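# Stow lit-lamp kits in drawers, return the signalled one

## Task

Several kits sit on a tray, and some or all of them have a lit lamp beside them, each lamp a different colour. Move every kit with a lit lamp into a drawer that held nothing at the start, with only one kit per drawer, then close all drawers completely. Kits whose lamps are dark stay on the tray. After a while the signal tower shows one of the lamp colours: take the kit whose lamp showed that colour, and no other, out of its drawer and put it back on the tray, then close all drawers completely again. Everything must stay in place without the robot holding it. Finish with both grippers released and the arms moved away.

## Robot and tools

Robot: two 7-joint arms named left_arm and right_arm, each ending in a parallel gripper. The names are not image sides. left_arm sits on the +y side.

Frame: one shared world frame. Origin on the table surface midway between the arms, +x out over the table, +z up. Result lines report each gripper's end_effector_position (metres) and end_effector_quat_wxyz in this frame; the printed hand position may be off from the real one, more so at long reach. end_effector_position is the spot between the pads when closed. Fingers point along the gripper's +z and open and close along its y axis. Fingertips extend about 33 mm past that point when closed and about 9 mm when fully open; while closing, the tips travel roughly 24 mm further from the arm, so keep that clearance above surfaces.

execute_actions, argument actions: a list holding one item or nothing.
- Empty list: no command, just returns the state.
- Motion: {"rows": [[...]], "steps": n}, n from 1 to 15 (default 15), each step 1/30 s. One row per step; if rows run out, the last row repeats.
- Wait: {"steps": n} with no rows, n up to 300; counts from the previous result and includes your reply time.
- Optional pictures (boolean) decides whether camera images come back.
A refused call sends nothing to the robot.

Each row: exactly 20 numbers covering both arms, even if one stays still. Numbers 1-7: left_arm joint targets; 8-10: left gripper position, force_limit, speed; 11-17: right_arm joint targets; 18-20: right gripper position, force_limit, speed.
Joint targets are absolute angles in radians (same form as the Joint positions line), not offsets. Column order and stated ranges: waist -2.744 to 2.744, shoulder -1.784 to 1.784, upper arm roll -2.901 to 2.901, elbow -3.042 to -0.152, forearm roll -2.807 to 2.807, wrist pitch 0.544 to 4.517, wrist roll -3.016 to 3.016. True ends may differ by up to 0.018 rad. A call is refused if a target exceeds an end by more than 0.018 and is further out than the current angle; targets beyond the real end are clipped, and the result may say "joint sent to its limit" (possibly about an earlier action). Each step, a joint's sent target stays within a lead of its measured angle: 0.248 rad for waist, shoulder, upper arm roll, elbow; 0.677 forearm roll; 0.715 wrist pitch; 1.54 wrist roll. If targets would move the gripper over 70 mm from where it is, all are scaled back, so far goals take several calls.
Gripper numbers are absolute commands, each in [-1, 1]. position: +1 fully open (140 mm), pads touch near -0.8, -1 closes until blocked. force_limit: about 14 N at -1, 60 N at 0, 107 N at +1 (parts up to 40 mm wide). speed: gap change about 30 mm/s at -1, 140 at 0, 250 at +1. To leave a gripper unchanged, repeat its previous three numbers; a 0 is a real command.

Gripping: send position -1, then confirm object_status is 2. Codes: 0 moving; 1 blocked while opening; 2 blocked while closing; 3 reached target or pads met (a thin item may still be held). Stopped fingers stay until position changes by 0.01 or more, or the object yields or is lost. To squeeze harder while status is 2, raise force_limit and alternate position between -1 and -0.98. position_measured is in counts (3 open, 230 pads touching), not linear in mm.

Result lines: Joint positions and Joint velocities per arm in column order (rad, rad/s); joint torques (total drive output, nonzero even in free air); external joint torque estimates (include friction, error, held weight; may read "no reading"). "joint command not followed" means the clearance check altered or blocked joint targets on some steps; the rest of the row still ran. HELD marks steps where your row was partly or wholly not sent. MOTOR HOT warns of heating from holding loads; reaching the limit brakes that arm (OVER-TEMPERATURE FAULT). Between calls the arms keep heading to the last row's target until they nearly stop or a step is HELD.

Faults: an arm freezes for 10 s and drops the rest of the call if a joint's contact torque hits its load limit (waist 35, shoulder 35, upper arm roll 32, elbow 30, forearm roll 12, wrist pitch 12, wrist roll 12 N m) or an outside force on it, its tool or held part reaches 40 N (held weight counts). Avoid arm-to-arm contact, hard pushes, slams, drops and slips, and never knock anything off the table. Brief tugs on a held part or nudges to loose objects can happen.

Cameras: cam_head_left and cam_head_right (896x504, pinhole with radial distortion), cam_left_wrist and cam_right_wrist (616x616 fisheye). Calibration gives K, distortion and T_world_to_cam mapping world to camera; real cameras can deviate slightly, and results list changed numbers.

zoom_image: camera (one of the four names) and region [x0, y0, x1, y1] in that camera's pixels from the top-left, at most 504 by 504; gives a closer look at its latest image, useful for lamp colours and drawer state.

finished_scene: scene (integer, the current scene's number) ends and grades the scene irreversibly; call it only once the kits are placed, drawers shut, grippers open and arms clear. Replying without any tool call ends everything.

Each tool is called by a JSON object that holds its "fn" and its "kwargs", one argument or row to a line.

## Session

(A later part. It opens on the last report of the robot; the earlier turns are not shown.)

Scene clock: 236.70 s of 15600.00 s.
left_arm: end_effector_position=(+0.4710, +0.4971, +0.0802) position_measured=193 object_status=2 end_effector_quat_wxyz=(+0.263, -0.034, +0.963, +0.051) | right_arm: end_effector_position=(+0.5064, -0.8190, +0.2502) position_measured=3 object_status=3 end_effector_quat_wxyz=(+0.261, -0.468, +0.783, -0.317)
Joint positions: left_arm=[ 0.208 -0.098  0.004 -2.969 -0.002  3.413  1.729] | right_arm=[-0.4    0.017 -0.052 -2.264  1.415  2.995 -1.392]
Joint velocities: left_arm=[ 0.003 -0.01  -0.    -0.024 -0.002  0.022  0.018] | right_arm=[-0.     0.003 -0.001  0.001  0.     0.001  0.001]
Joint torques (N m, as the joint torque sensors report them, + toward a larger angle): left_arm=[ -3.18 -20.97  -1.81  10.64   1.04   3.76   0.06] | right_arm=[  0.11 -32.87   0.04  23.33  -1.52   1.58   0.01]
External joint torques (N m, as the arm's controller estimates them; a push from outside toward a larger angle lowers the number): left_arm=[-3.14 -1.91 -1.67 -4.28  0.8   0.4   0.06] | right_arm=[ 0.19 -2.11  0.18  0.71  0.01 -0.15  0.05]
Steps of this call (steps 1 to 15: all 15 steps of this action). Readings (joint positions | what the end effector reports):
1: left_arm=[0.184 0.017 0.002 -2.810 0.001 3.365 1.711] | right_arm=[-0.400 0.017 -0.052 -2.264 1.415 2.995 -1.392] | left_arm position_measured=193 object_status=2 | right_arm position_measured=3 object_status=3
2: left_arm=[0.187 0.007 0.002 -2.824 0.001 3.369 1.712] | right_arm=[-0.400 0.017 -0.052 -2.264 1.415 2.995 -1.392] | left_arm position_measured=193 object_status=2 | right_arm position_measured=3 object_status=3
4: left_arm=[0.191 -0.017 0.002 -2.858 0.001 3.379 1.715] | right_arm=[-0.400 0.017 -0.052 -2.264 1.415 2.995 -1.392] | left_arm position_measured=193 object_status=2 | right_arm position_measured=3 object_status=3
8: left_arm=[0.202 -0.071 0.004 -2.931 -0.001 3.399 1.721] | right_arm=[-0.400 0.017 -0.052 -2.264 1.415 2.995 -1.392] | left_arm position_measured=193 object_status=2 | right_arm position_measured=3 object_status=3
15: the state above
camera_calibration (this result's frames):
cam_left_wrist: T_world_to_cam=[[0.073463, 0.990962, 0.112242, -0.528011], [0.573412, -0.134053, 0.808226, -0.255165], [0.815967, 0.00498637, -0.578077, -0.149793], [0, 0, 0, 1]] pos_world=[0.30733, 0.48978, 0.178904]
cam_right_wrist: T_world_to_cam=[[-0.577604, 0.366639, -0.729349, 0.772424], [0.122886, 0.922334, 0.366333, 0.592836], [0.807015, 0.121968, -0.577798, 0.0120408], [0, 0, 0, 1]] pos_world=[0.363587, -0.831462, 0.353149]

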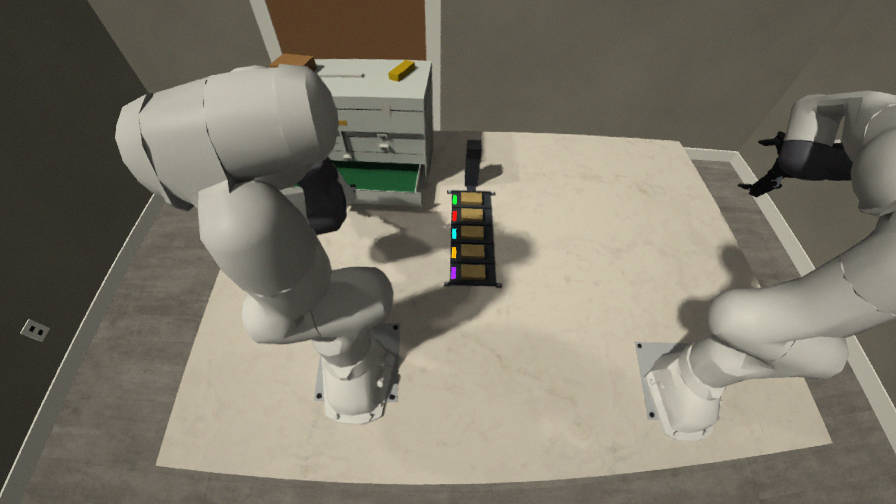

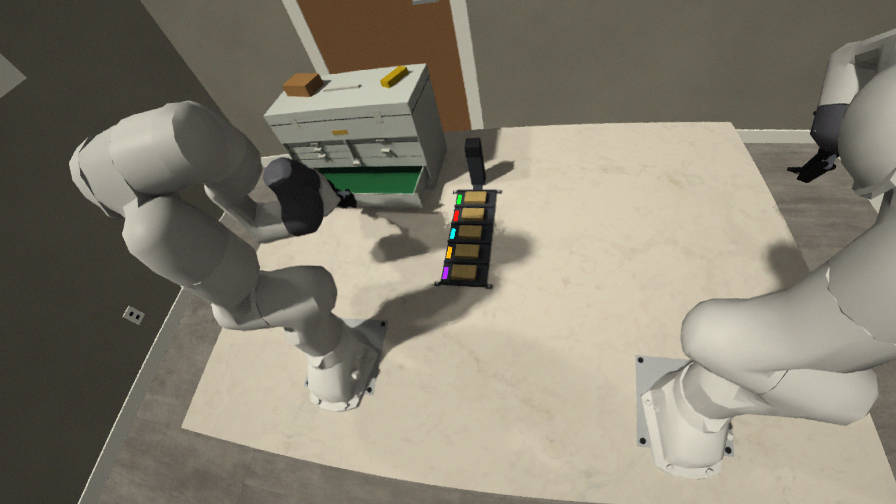

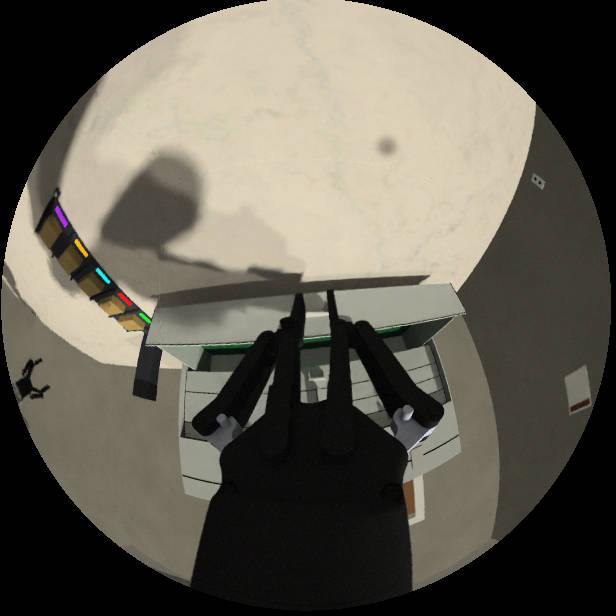

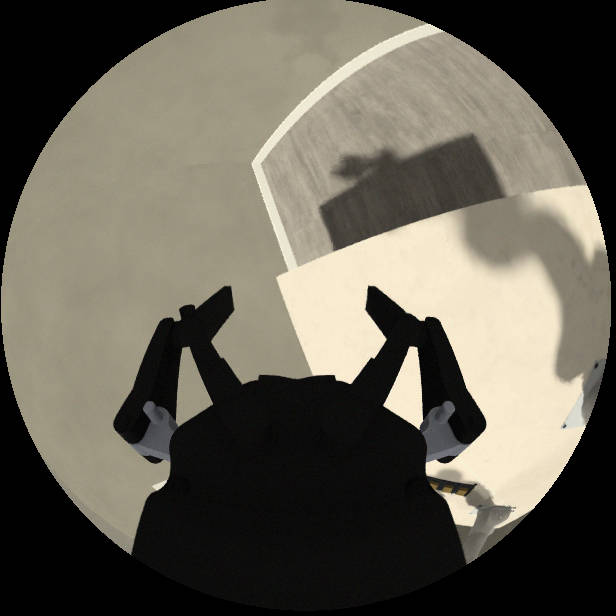

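{"fn": "execute_actions", "kwargs": {
  "actions": [
    {"rows":[[0.206,-0.100,0,-2.972,0,3.415,1.733,0.2,0,0.5, -0.4,0.017,-0.05,-2.264,1.415,2.995,-1.392,1,0,0]],"steps":10}
  ],
  "pictures": false
}}

{"fn": "execute_actions", "kwargs": {
  "actions": [
    {"rows":[[0.2,-0.626,0,-2.98,0,2.896,1.6,0.5,0,0.5, -0.4,0.017,-0.05,-2.264,1.415,2.995,-1.392,1,0,0]],"steps":15}
  ],
  "pictures": false
}}

{"fn": "execute_actions", "kwargs": {
  "actions": [
    {"rows":[[-0.4945,0.117,0,-1.969,0,2.086,1.08,0.5,0,0.5, -0.4,0.017,-0.05,-2.264,1.415,2.995,-1.392,1,0,0]],"steps":15}
  ],
  "pictures": false
}}

{"fn": "execute_actions", "kwargs": {
  "actions": [
    {"steps":50}
  ]
}}

Scene clock: 254.80 s of 15600.00 s.
left_arm: end_effector_position=(+0.4691, +0.4971, +0.0792) position_measured=105 object_status=0 end_effector_quat_wxyz=(+0.262, -0.033, +0.963, +0.051) | right_arm: end_effector_position=(+0.5064, -0.8190, +0.2502) position_measured=3 object_status=3 end_effector_quat_wxyz=(+0.261, -0.468, +0.783, -0.317)
Joint positions: left_arm=[ 0.209 -0.098  0.004 -2.973 -0.003  3.415  1.733] | right_arm=[-0.4    0.017 -0.052 -2.264  1.415  2.995 -1.392]
Joint velocities: left_arm=[-0.    -0.001 -0.001  0.    -0.     0.001  0.001] | right_arm=[ 0.     0.    -0.001  0.001  0.001 -0.     0.002]
Joint torques (N m, as the joint torque sensors report them, + toward a larger angle): left_arm=[ -1.37 -20.34  -2.25  15.1    1.12   3.44   0.1 ] | right_arm=[  0.17 -32.83   0.19  23.19  -1.58   1.6    0.05]
External joint torques (N m, as the arm's controller estimates them; a push from outside toward a larger angle lowers the number): left_arm=[-1.39 -1.38 -2.14  0.5   0.9   0.12  0.11] | right_arm=[ 0.11 -1.83  0.19  0.46 -0.04 -0.12  0.09]
Steps of this call (steps 1 to 15: the robot went on to your last target; steps 16 to 90: nothing new was sent; then 14.77 s passed at rest; steps 91 to 100: all 10 steps of this action). Readings (joint positions | what the end effector reports):
91: left_arm=[0.208 -0.098 0.004 -2.971 -0.003 3.416 1.733] | right_arm=[-0.400 0.017 -0.052 -2.264 1.415 2.995 -1.392] | left_arm position_measured=193 object_status=0 | right_arm position_measured=3 object_status=3
92: left_arm=[0.209 -0.098 0.004 -2.971 -0.003 3.416 1.733] | right_arm=[-0.400 0.017 -0.052 -2.264 1.415 2.995 -1.392] | left_arm position_measured=191 object_status=0 | right_arm position_measured=3 object_status=3
94: left_arm=[0.209 -0.098 0.004 -2.972 -0.003 3.416 1.733] | right_arm=[-0.400 0.017 -0.052 -2.264 1.415 2.995 -1.392] | left_arm position_measured=164 object_status=0 | right_arm position_measured=3 object_status=3
98: left_arm=[0.209 -0.098 0.004 -2.973 -0.003 3.415 1.733] | right_arm=[-0.400 0.017 -0.052 -2.264 1.415 2.995 -1.392] | left_arm position_measured=121 object_status=0 | right_arm position_measured=3 object_status=3
100: the state above

Scene clock: 255.30 s of 15600.00 s.
left_arm: end_effector_position=(+0.4586, +0.4905, +0.2054) position_measured=66 object_status=3 end_effector_quat_wxyz=(+0.281, -0.077, +0.956, +0.038) | right_arm: end_effector_position=(+0.5064, -0.8190, +0.2502) position_measured=3 object_status=3 end_effector_quat_wxyz=(+0.261, -0.468, +0.783, -0.317)
Joint positions: left_arm=[ 0.203 -0.623  0.003 -2.978 -0.002  2.929  1.631] | right_arm=[-0.4    0.017 -0.052 -2.264  1.415  2.995 -1.392]
Joint velocities: left_arm=[-0.    -0.005 -0.001 -0.02   0.    -0.177 -0.08 ] | right_arm=[ 0.001 -0.001  0.001  0.001 -0.001 -0.001  0.   ]
Joint torques (N m, as the joint torque sensors report them, + toward a larger angle): left_arm=[ -2.07 -10.23  -2.12  22.37   1.41   2.98  -0.21] | right_arm=[  0.02 -32.85  -0.25  22.92  -1.6    1.67   0.04]
External joint torques (N m, as the arm's controller estimates them; a push from outside toward a larger angle lowers the number): left_arm=[-2.04 -1.38 -1.51 -0.52  0.81 -0.47 -0.2 ] | right_arm=[-0.06 -1.91 -0.27  0.21 -0.06 -0.05  0.08]
Steps of this call (steps 1 to 15: all 15 steps of this action). Readings (joint positions | what the end effector reports):
1: left_arm=[0.207 -0.143 0.004 -2.979 -0.002 3.331 1.721] | right_arm=[-0.400 0.017 -0.052 -2.264 1.415 2.995 -1.392] | left_arm position_measured=104 object_status=0 | right_arm position_measured=3 object_status=3
2: left_arm=[0.206 -0.217 0.003 -2.986 -0.002 3.250 1.709] | right_arm=[-0.400 0.017 -0.052 -2.264 1.415 2.995 -1.392] | left_arm position_measured=95 object_status=0 | right_arm position_measured=3 object_status=3
4: left_arm=[0.204 -0.373 0.003 -2.985 -0.002 3.133 1.689] | right_arm=[-0.400 0.017 -0.052 -2.264 1.415 2.995 -1.392] | left_arm position_measured=74 object_status=0 | right_arm position_measured=3 object_status=3
8: left_arm=[0.203 -0.590 0.003 -2.970 -0.002 3.012 1.660] | right_arm=[-0.400 0.017 -0.052 -2.264 1.415 2.995 -1.392] | left_arm position_measured=66 object_status=0 | right_arm position_measured=3 object_status=3
15: the state above

Scene clock: 255.80 s of 15600.00 s.
left_arm: end_effector_position=(+0.4635, +0.2460, +0.1276) position_measured=66 object_status=3 end_effector_quat_wxyz=(-0.010, +0.038, +0.999, +0.001) | right_arm: end_effector_position=(+0.5064, -0.8190, +0.2502) position_measured=3 object_status=3 end_effector_quat_wxyz=(+0.261, -0.468, +0.783, -0.317)
Joint positions: left_arm=[-0.33  -0.069  0.009 -2.404 -0.003  2.314  1.343] | right_arm=[-0.4    0.017 -0.052 -2.264  1.415  2.995 -1.392]
Joint velocities: left_arm=[-1.185  1.443 -0.073  1.538  0.004 -0.782 -0.539] | right_arm=[-0.    -0.     0.001 -0.    -0.001 -0.     0.   ]
Joint torques (N m, as the joint torque sensors report them, + toward a larger angle): left_arm=[ -0.39 -32.37   1.34  14.37   1.21   0.34  -0.39] | right_arm=[  0.3  -32.32   0.07  23.1   -1.59   1.63   0.04]
External joint torques (N m, as the arm's controller estimates them; a push from outside toward a larger angle lowers the number): left_arm=[-2.86  2.25  0.38  0.48  0.69 -0.82 -0.41] | right_arm=[ 0.32 -1.4   0.15  0.43 -0.05 -0.1   0.08]
Steps of this call (steps 1 to 15: all 15 steps of this action). Readings (joint positions | what the end effector reports):
1: left_arm=[0.184 -0.604 0.007 -2.956 -0.004 2.886 1.612] | right_arm=[-0.400 0.017 -0.052 -2.264 1.415 2.995 -1.392] | left_arm position_measured=66 object_status=3 | right_arm position_measured=3 object_status=3
2: left_arm=[0.156 -0.575 0.007 -2.925 -0.004 2.840 1.593] | right_arm=[-0.400 0.017 -0.052 -2.264 1.415 2.995 -1.392] | left_arm position_measured=66 object_status=3 | right_arm position_measured=3 object_status=3
4: left_arm=[0.098 -0.517 0.007 -2.866 -0.004 2.747 1.555] | right_arm=[-0.400 0.017 -0.052 -2.264 1.415 2.995 -1.392] | left_arm position_measured=66 object_status=3 | right_arm position_measured=3 object_status=3
8: left_arm=[-0.036 -0.379 0.008 -2.725 -0.004 2.563 1.476] | right_arm=[-0.400 0.017 -0.052 -2.264 1.415 2.995 -1.392] | left_arm position_measured=66 object_status=3 | right_arm position_measured=3 object_status=3
15: the state above

Scene clock: 257.47 s of 15600.00 s.
left_arm: end_effector_position=(+0.5259, +0.1201, +0.2020) position_measured=66 object_status=3 end_effector_quat_wxyz=(+0.001, -0.001, +1.000, -0.002) | right_arm: end_effector_position=(+0.5064, -0.8190, +0.2502) position_measured=3 object_status=3 end_effector_quat_wxyz=(+0.261, -0.468, +0.783, -0.317)
Joint positions: left_arm=[-0.493  0.115 -0.003 -1.97  -0.003  2.09   1.088] | right_arm=[-0.4    0.017 -0.052 -2.264  1.415  2.995 -1.392]
Joint velocities: left_arm=[-0.001  0.001  0.     0.    -0.    -0.    -0.004] | right_arm=[ 0.002 -0.     0.001  0.001  0.001 -0.001  0.   ]
Joint torques (N m, as the joint torque sensors report them, + toward a larger angle): left_arm=[ -1.02 -33.53   2.12  24.     1.58   1.95  -0.28] | right_arm=[  0.23 -32.6   -0.24  23.04  -1.5    1.61   0.06]
External joint torques (N m, as the arm's controller estimates them; a push from outside toward a larger angle lowers the number): left_arm=[-1.07  1.78  1.98  0.34  0.89 -0.49 -0.28] | right_arm=[ 0.12 -1.63 -0.29  0.32  0.04 -0.1   0.1 ]
Steps of this call (steps 1 to 45: the robot went on to your last target; steps 46 to 50: nothing new was sent). Readings (joint positions | what the end effector reports):
1: left_arm=[-0.371 -0.018 0.008 -2.343 -0.003 2.281 1.322] | right_arm=[-0.400 0.017 -0.052 -2.264 1.415 2.995 -1.392] | left_arm position_measured=66 object_status=3 | right_arm position_measured=3 object_status=3
2: left_arm=[-0.407 0.029 0.005 -2.277 -0.003 2.249 1.300] | right_arm=[-0.400 0.017 -0.052 -2.264 1.415 2.995 -1.392] | left_arm position_measured=66 object_status=3 | right_arm position_measured=3 object_status=3
4: left_arm=[-0.453 0.083 -0.004 -2.161 -0.003 2.207 1.268] | right_arm=[-0.400 0.017 -0.052 -2.264 1.415 2.995 -1.392] | left_arm position_measured=66 object_status=3 | right_arm position_measured=3 object_status=3
8: left_arm=[-0.491 0.106 -0.006 -2.002 -0.003 2.148 1.205] | right_arm=[-0.400 0.017 -0.052 -2.264 1.415 2.995 -1.392] | left_arm position_measured=66 object_status=3 | right_arm position_measured=3 object_status=3
50: the state above
All arms were judged still, so your last target was given up. Only a new action makes them travel on or press farther. Fingers that are still opening or closing keep moving.
camera_calibration (this result's frames):
cam_left_wrist: T_world_to_cam=[[0.156742, 0.985826, -0.0598196, -0.180501], [0.898825, -0.117283, 0.422324, -0.530787], [0.409322, -0.119963, -0.904469, 0.172435], [0, 0, 0, 1]] pos_world=[0.434796, 0.136376, 0.369329]
cam_right_wrist: T_world_to_cam=[[-0.577605, 0.366638, -0.729349, 0.772424], [0.122885, 0.922334, 0.366333, 0.592836], [0.807014, 0.121969, -0.577799, 0.0120414], [0, 0, 0, 1]] pos_world=[0.363587, -0.831462, 0.353148]

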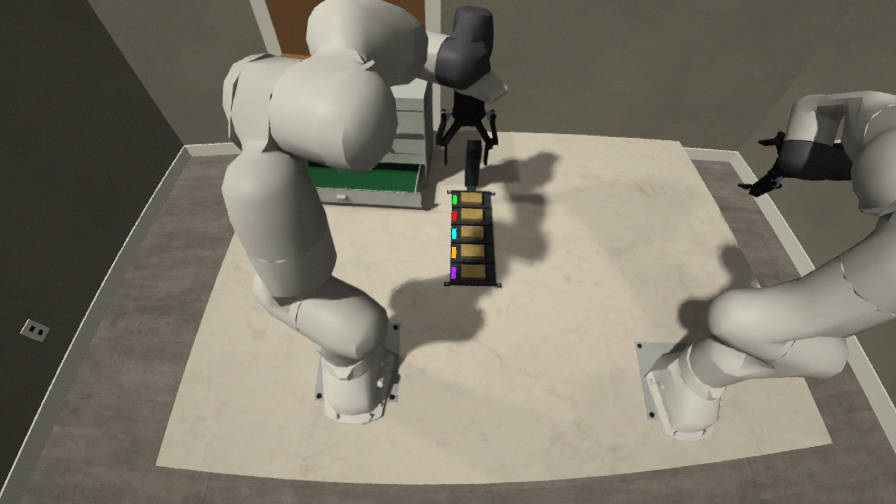

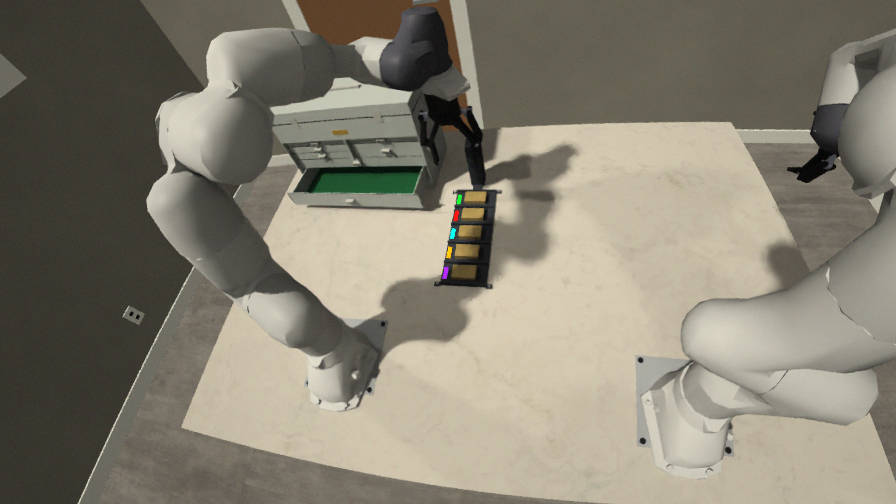

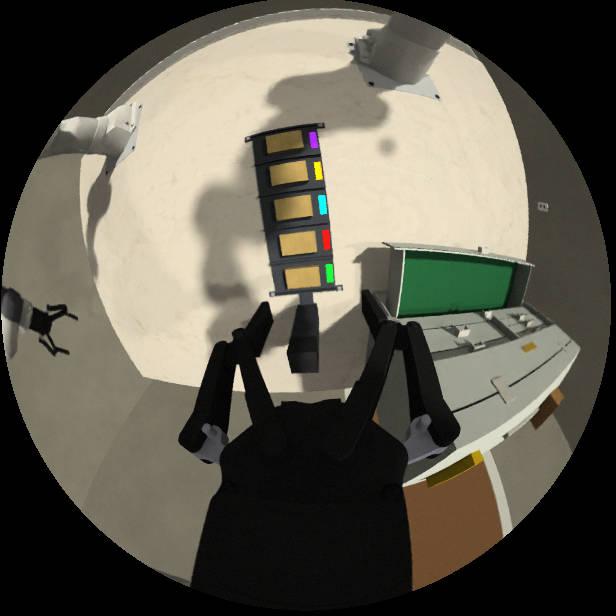

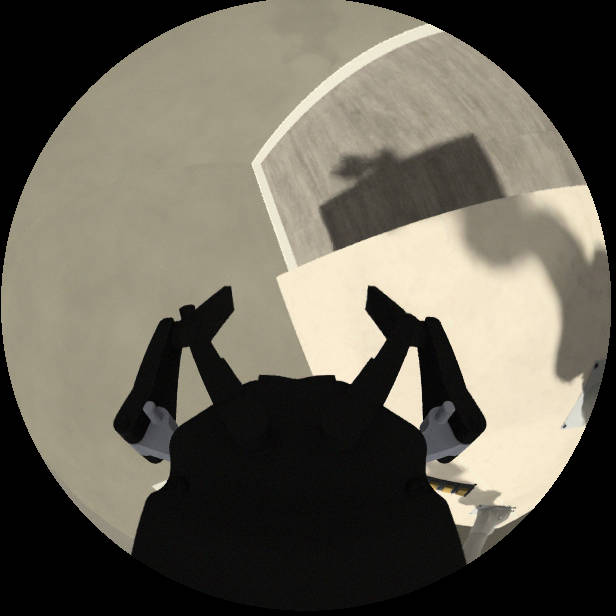

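{"fn": "zoom_image", "kwargs": {
  "camera": "cam_left_wrist",
  "region": [200, 110, 400, 330]
}}

Region (200, 110, 400, 330) of cam_left_wrist's 616x616 image, scaled by 2.291, with more detail than that image has; it fills the left 458 columns of this view, and the rest is white.

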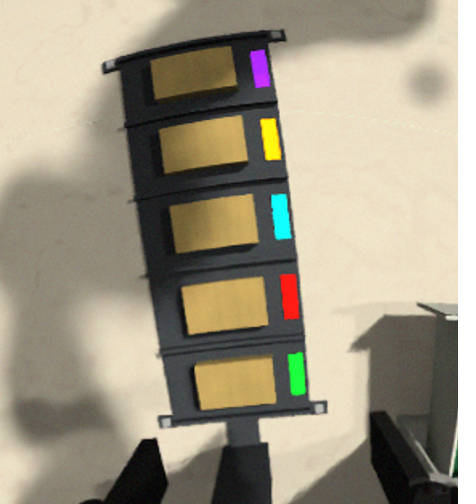

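{"fn": "execute_actions", "kwargs": {
  "actions": [
    {"rows":[[-0.525,0.333,0,-2.028,0,2.361,1.09,0.36,0,0.5, -0.4,0.017,-0.05,-2.264,1.415,2.995,-1.392,1,0,0]],"steps":15}
  ],
  "pictures": false
}}

{"fn": "execute_actions", "kwargs": {
  "actions": [
    {"steps":20}
  ]
}}

{"fn": "zoom_image", "kwargs": {
  "camera": "cam_left_wrist",
  "region": [160, 150, 460, 400]
}}

Scene clock: 287.30 s of 15600.00 s.
left_arm: end_effector_position=(+0.5230, +0.1035, +0.0664) position_measured=84 object_status=3 end_effector_quat_wxyz=(-0.014, +0.012, +1.000, +0.006) | right_arm: end_effector_position=(+0.5064, -0.8190, +0.2502) position_measured=3 object_status=3 end_effector_quat_wxyz=(+0.261, -0.468, +0.783, -0.317)
Joint positions: left_arm=[-0.523  0.336 -0.001 -2.03  -0.003  2.336  1.087] | right_arm=[-0.4    0.017 -0.052 -2.264  1.415  2.995 -1.392]
Joint velocities: left_arm=[-0.001 -0.036  0.     0.03  -0.001  0.131 -0.002] | right_arm=[-0.001  0.     0.002 -0.001 -0.001  0.     0.002]
Joint torques (N m, as the joint torque sensors report them, + toward a larger angle): left_arm=[ -1.89 -40.6    1.15  20.8    1.47   2.98   0.28] | right_arm=[  0.08 -32.57   0.03  23.17  -1.59   1.62   0.06]
External joint torques (N m, as the arm's controller estimates them; a push from outside toward a larger angle lowers the number): left_arm=[-1.9  -1.86  0.85  0.38  0.92  0.81  0.28] | right_arm=[ 0.03 -1.62  0.03  0.46 -0.05 -0.11  0.1 ]
Steps of this call (steps 1 to 90: nothing new was sent; then 26.33 s passed at rest; steps 91 to 105: all 15 steps of this action). Readings (joint positions | what the end effector reports):
91: left_arm=[-0.496 0.128 -0.001 -1.969 -0.003 2.115 1.087] | right_arm=[-0.400 0.017 -0.052 -2.264 1.415 2.995 -1.392] | left_arm position_measured=66 object_status=0 | right_arm position_measured=3 object_status=3
92: left_arm=[-0.499 0.154 -0.001 -1.971 -0.003 2.141 1.087] | right_arm=[-0.400 0.017 -0.052 -2.264 1.415 2.995 -1.392] | left_arm position_measured=75 object_status=0 | right_arm position_measured=3 object_status=3
94: left_arm=[-0.506 0.217 -0.001 -1.987 -0.003 2.191 1.087] | right_arm=[-0.400 0.017 -0.052 -2.264 1.415 2.995 -1.392] | left_arm position_measured=84 object_status=0 | right_arm position_measured=3 object_status=3
98: left_arm=[-0.521 0.325 -0.001 -2.028 -0.003 2.278 1.087] | right_arm=[-0.400 0.017 -0.052 -2.264 1.415 2.995 -1.392] | left_arm position_measured=84 object_status=0 | right_arm position_measured=3 object_status=3
105: the state above

Scene clock: 287.97 s of 15600.00 s.
left_arm: end_effector_position=(+0.5299, +0.0997, +0.0699) position_measured=84 object_status=3 end_effector_quat_wxyz=(-0.003, +0.012, +1.000, +0.001) | right_arm: end_effector_position=(+0.5064, -0.8190, +0.2502) position_measured=3 object_status=3 end_effector_quat_wxyz=(+0.261, -0.468, +0.783, -0.317)
Joint positions: left_arm=[-0.523  0.334 -0.001 -2.029 -0.003  2.356  1.087] | right_arm=[-0.4    0.017 -0.052 -2.264  1.415  2.995 -1.392]
Joint velocities: left_arm=[ 0.    -0.001 -0.001 -0.002  0.001  0.003 -0.001] | right_arm=[ 0.    -0.001  0.002 -0.001 -0.     0.    -0.001]
Joint torques (N m, as the joint torque sensors report them, + toward a larger angle): left_arm=[ -2.02 -40.85   1.37  21.81   1.49   3.15   0.29] | right_arm=[  0.03 -32.7    0.09  22.97  -1.58   1.62   0.02]
External joint torques (N m, as the arm's controller estimates them; a push from outside toward a larger angle lowers the number): left_arm=[-2.   -0.73  1.09  0.37  0.93  0.74  0.29] | right_arm=[ 0.06 -1.71  0.18  0.26 -0.05 -0.11  0.06]
Steps of this call (steps 1 to 20: the robot went on to your last target). Readings (joint positions | what the end effector reports):
1: left_arm=[-0.523 0.335 -0.001 -2.030 -0.003 2.340 1.087] | right_arm=[-0.400 0.017 -0.052 -2.264 1.415 2.995 -1.392] | left_arm position_measured=84 object_status=3 | right_arm position_measured=3 object_status=3
2: left_arm=[-0.523 0.335 -0.001 -2.029 -0.003 2.343 1.087] | right_arm=[-0.400 0.017 -0.052 -2.264 1.415 2.995 -1.392] | left_arm position_measured=84 object_status=3 | right_arm position_measured=3 object_status=3
4: left_arm=[-0.523 0.334 -0.001 -2.029 -0.003 2.348 1.087] | right_arm=[-0.400 0.017 -0.052 -2.264 1.415 2.995 -1.392] | left_arm position_measured=84 object_status=3 | right_arm position_measured=3 object_status=3
8: left_arm=[-0.523 0.334 -0.001 -2.029 -0.003 2.353 1.087] | right_arm=[-0.400 0.017 -0.052 -2.264 1.415 2.995 -1.392] | left_arm position_measured=84 object_status=3 | right_arm position_measured=3 object_status=3
20: the state above
camera_calibration (this result's frames):
cam_left_wrist: T_world_to_cam=[[0.181493, 0.981811, -0.0557495, -0.18194], [0.899485, -0.142827, 0.41295, -0.47817], [0.397476, -0.125094, -0.909046, 0.0559678], [0, 0, 0, 1]] pos_world=[0.440881, 0.117336, 0.238194]
cam_right_wrist: T_world_to_cam=[[-0.577607, 0.366635, -0.729349, 0.772422], [0.122879, 0.922335, 0.366333, 0.592836], [0.807014, 0.121974, -0.577798, 0.0120435], [0, 0, 0, 1]] pos_world=[0.36359, -0.831459, 0.353148]

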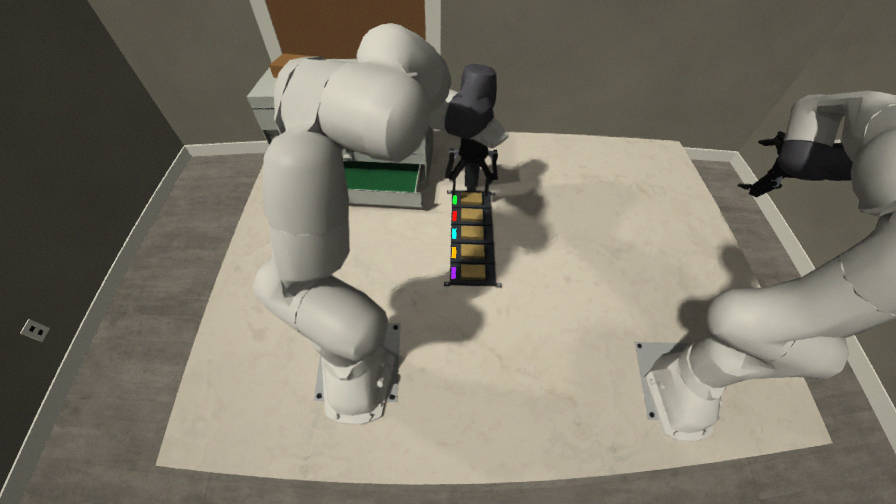

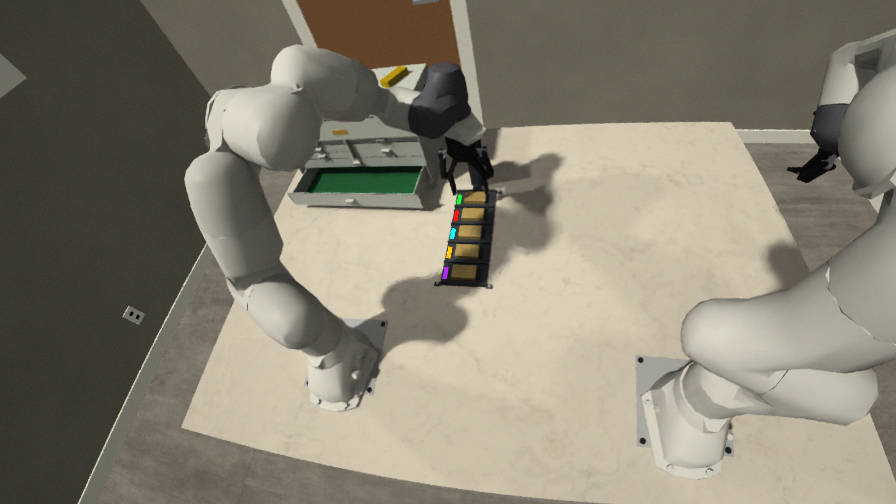

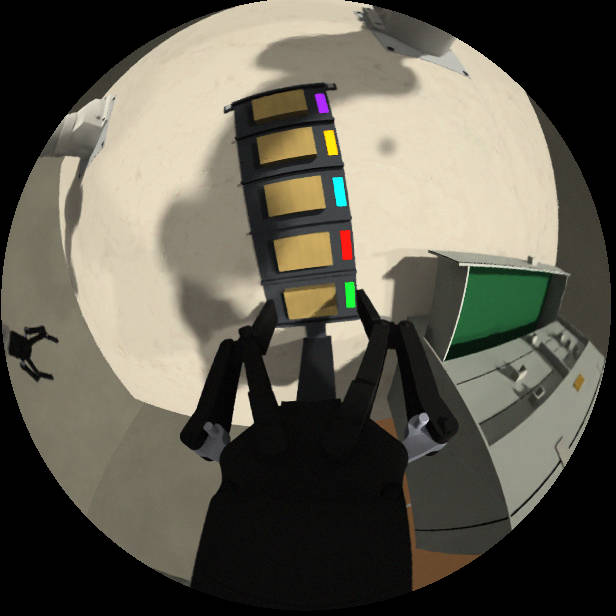

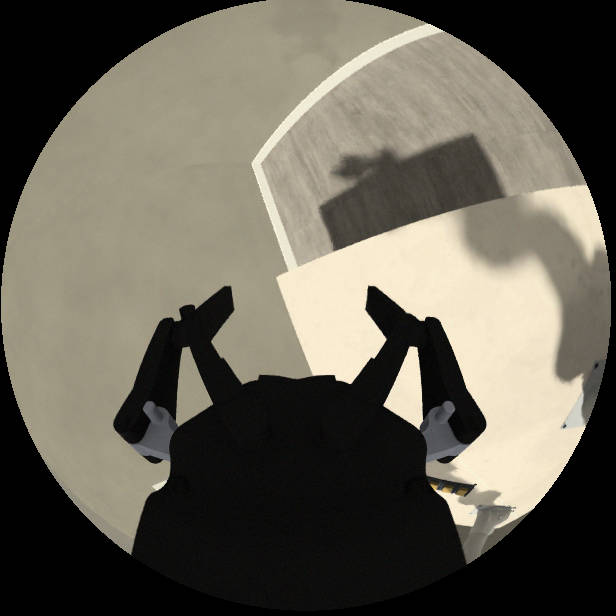

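Region (160, 150, 460, 400) of cam_left_wrist's 616x616 image, scaled by 1.680, with more detail than that image has.

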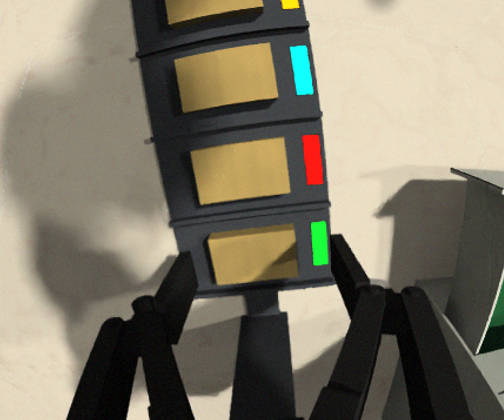

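{"fn": "execute_actions", "kwargs": {
  "actions": [
    {"rows":[[-0.529,0.367,0,-2.028,0,2.40,1.09,0.36,0,0.5, -0.4,0.017,-0.05,-2.264,1.415,2.995,-1.392,1,0,0],[-0.529,0.367,0,-2.028,0,2.40,1.09,0.36,0,0.5, -0.4,0.017,-0.05,-2.264,1.415,2.995,-1.392,1,0,0],[-0.529,0.367,0,-2.028,0,2.40,1.09,0.36,0,0.5, -0.4,0.017,-0.05,-2.264,1.415,2.995,-1.392,1,0,0],[-0.529,0.367,0,-2.028,0,2.42,1.09,0.36,0,0.5, -0.4,0.017,-0.05,-2.264,1.415,2.995,-1.392,1,0,0],[-0.529,0.385,0,-2.028,0,2.434,1.09,0.36,0,0.5, -0.4,0.017,-0.05,-2.264,1.415,2.995,-1.392,1,0,0],[-0.529,0.385,0,-2.028,0,2.434,1.09,0.36,0,0.5, -0.4,0.017,-0.05,-2.264,1.415,2.995,-1.392,1,0,0],[-0.529,0.385,0,-2.028,0,2.434,1.09,0.36,0,0.5, -0.4,0.017,-0.05,-2.264,1.415,2.995,-1.392,1,0,0],[-0.529,0.4015,0,-2.028,0,2.434,1.09,0.36,0,0.5, -0.4,0.017,-0.05,-2.264,1.415,2.995,-1.392,1,0,0]],"steps":15}
  ],
  "pictures": false
}}

{"fn": "execute_actions", "kwargs": {
  "actions": [
    {"steps":15}
  ]
}}

{"fn": "zoom_image", "kwargs": {
  "camera": "cam_left_wrist",
  "region": [160, 150, 460, 400]
}}

Scene clock: 307.70 s of 15600.00 s.
left_arm: end_effector_position=(+0.5317, +0.0964, +0.0361) position_measured=84 object_status=3 end_effector_quat_wxyz=(-0.003, +0.013, +1.000, +0.000) | right_arm: end_effector_position=(+0.5064, -0.8190, +0.2502) position_measured=3 object_status=3 end_effector_quat_wxyz=(+0.261, -0.468, +0.783, -0.317)
Joint positions: left_arm=[-0.526  0.401 -0.001 -2.028 -0.003  2.424  1.087] | right_arm=[-0.4    0.017 -0.052 -2.264  1.415  2.995 -1.392]
Joint velocities: left_arm=[ 0.001 -0.001 -0.001 -0.001  0.001  0.037 -0.002] | right_arm=[ 0.001 -0.    -0.001 -0.001 -0.    -0.001  0.   ]
Joint torques (N m, as the joint torque sensors report them, + toward a larger angle): left_arm=[ -1.36 -40.53   0.9   20.38   1.34   3.17   0.2 ] | right_arm=[  0.12 -32.47   0.11  23.11  -1.52   1.66   0.09]
External joint torques (N m, as the arm's controller estimates them; a push from outside toward a larger angle lowers the number): left_arm=[-1.38  0.91  0.54 -0.38  0.82  0.76  0.2 ] | right_arm=[ 0.01 -1.58  0.06  0.49  0.01 -0.06  0.13]
Steps of this call (steps 1 to 15: the robot went on to your last target; steps 16 to 90: nothing new was sent; then 16.23 s passed at rest; steps 91 to 105: all 15 steps of this action). Readings (joint positions | what the end effector reports):
91: left_arm=[-0.523 0.338 -0.001 -2.027 -0.003 2.364 1.087] | right_arm=[-0.400 0.017 -0.052 -2.264 1.415 2.995 -1.392] | left_arm position_measured=84 object_status=3 | right_arm position_measured=3 object_status=3
92: left_arm=[-0.524 0.345 -0.001 -2.026 -0.003 2.370 1.087] | right_arm=[-0.400 0.017 -0.052 -2.264 1.415 2.995 -1.392] | left_arm position_measured=84 object_status=3 | right_arm position_measured=3 object_status=3
94: left_arm=[-0.525 0.358 -0.001 -2.027 -0.003 2.382 1.087] | right_arm=[-0.400 0.017 -0.052 -2.264 1.415 2.995 -1.392] | left_arm position_measured=84 object_status=3 | right_arm position_measured=3 object_status=3
98: left_arm=[-0.526 0.382 -0.001 -2.027 -0.003 2.408 1.087] | right_arm=[-0.400 0.017 -0.052 -2.264 1.415 2.995 -1.392] | left_arm position_measured=84 object_status=3 | right_arm position_measured=3 object_status=3
105: the state above

Scene clock: 308.20 s of 15600.00 s.
left_arm: end_effector_position=(+0.5332, +0.0955, +0.0366) position_measured=84 object_status=3 end_effector_quat_wxyz=(-0.000, +0.013, +1.000, -0.001) | right_arm: end_effector_position=(+0.5064, -0.8190, +0.2502) position_measured=3 object_status=3 end_effector_quat_wxyz=(+0.261, -0.468, +0.783, -0.317)
Joint positions: left_arm=[-0.526  0.401 -0.001 -2.028 -0.003  2.429  1.087] | right_arm=[-0.4    0.017 -0.052 -2.264  1.415  2.995 -1.392]
Joint velocities: left_arm=[ 0.001 -0.    -0.001 -0.001  0.     0.003  0.   ] | right_arm=[-0.    -0.    -0.001  0.001  0.001  0.001 -0.001]
Joint torques (N m, as the joint torque sensors report them, + toward a larger angle): left_arm=[ -2.07 -40.48   0.62  20.6    1.43   3.16   0.28] | right_arm=[  0.41 -32.64  -0.06  22.95  -1.56   1.62   0.04]
External joint torques (N m, as the arm's controller estimates them; a push from outside toward a larger angle lowers the number): left_arm=[-2.02  0.93  0.32 -0.16  0.9   0.71  0.28] | right_arm=[ 0.49 -1.69  0.07  0.25 -0.03 -0.12  0.08]
Steps of this call (steps 1 to 15: the robot went on to your last target). Readings (joint positions | what the end effector reports):
1: left_arm=[-0.526 0.401 -0.001 -2.028 -0.003 2.425 1.087] | right_arm=[-0.400 0.017 -0.052 -2.264 1.415 2.995 -1.392] | left_arm position_measured=84 object_status=3 | right_arm position_measured=3 object_status=3
2: left_arm=[-0.526 0.401 -0.001 -2.028 -0.003 2.426 1.087] | right_arm=[-0.400 0.017 -0.052 -2.264 1.415 2.995 -1.392] | left_arm position_measured=84 object_status=3 | right_arm position_measured=3 object_status=3
4: left_arm=[-0.526 0.401 -0.001 -2.028 -0.003 2.427 1.087] | right_arm=[-0.400 0.017 -0.052 -2.264 1.415 2.995 -1.392] | left_arm position_measured=84 object_status=3 | right_arm position_measured=3 object_status=3
8: left_arm=[-0.526 0.401 -0.001 -2.028 -0.003 2.429 1.087] | right_arm=[-0.400 0.017 -0.052 -2.264 1.415 2.995 -1.392] | left_arm position_measured=84 object_status=3 | right_arm position_measured=3 object_status=3
15: the state above
All arms were judged still, so your last target was given up. Only a new action makes them travel on or press farther. Fingers that are still opening or closing keep moving.
camera_calibration (this result's frames):
cam_left_wrist: T_world_to_cam=[[0.185076, 0.981017, -0.0578925, -0.182066], [0.896437, -0.144394, 0.418988, -0.466474], [0.402675, -0.129442, -0.906144, 0.0214358], [0, 0, 0, 1]] pos_world=[0.443229, 0.114029, 0.204331]
cam_right_wrist: T_world_to_cam=[[-0.577608, 0.366633, -0.729349, 0.772421], [0.122876, 0.922335, 0.366333, 0.592836], [0.807013, 0.121977, -0.577798, 0.0120446], [0, 0, 0, 1]] pos_world=[0.363591, -0.831457, 0.353149]

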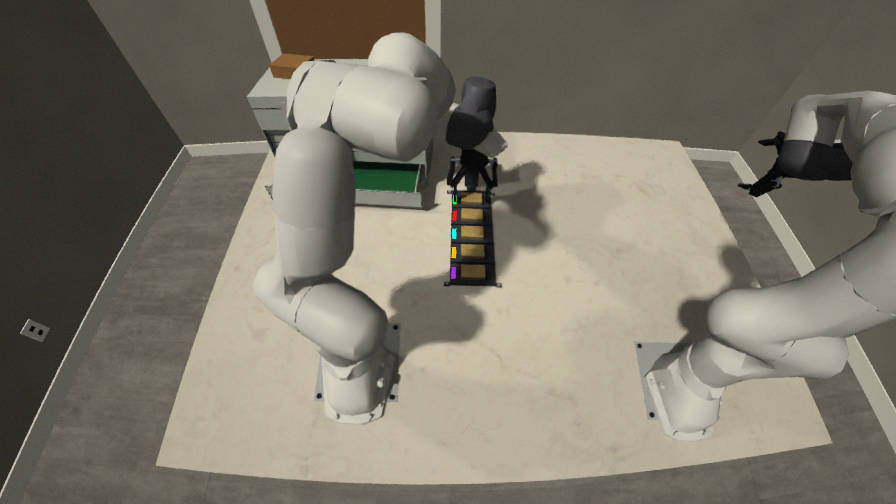

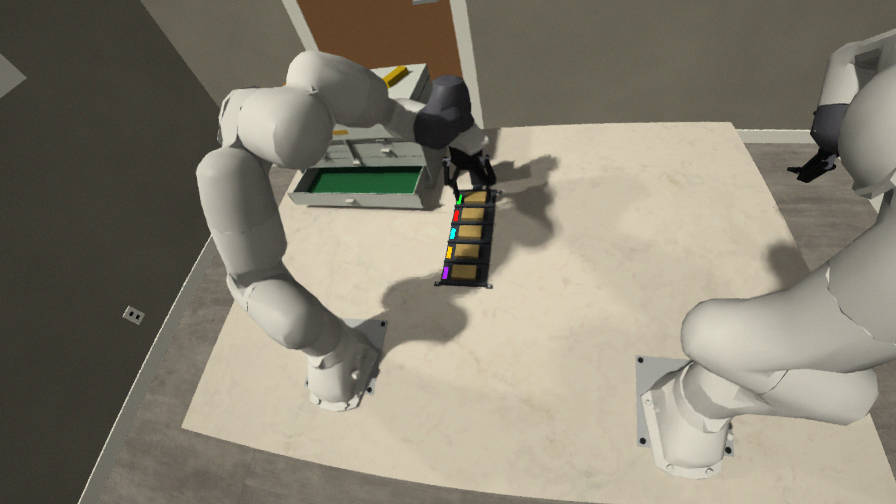

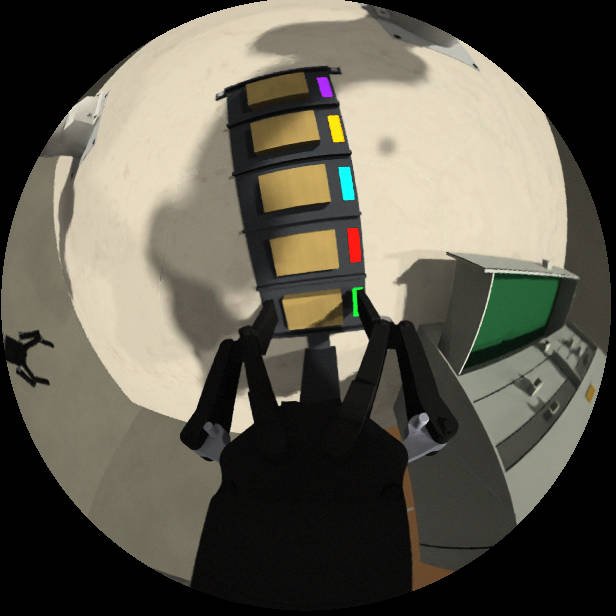

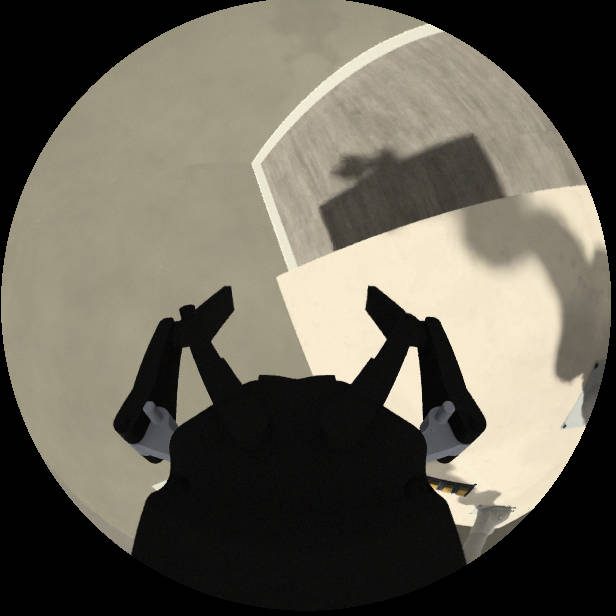

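Region (160, 150, 460, 400) of cam_left_wrist's 616x616 image, scaled by 1.680, with more detail than that image has.

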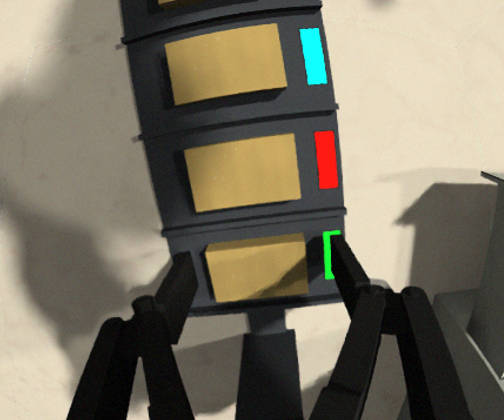

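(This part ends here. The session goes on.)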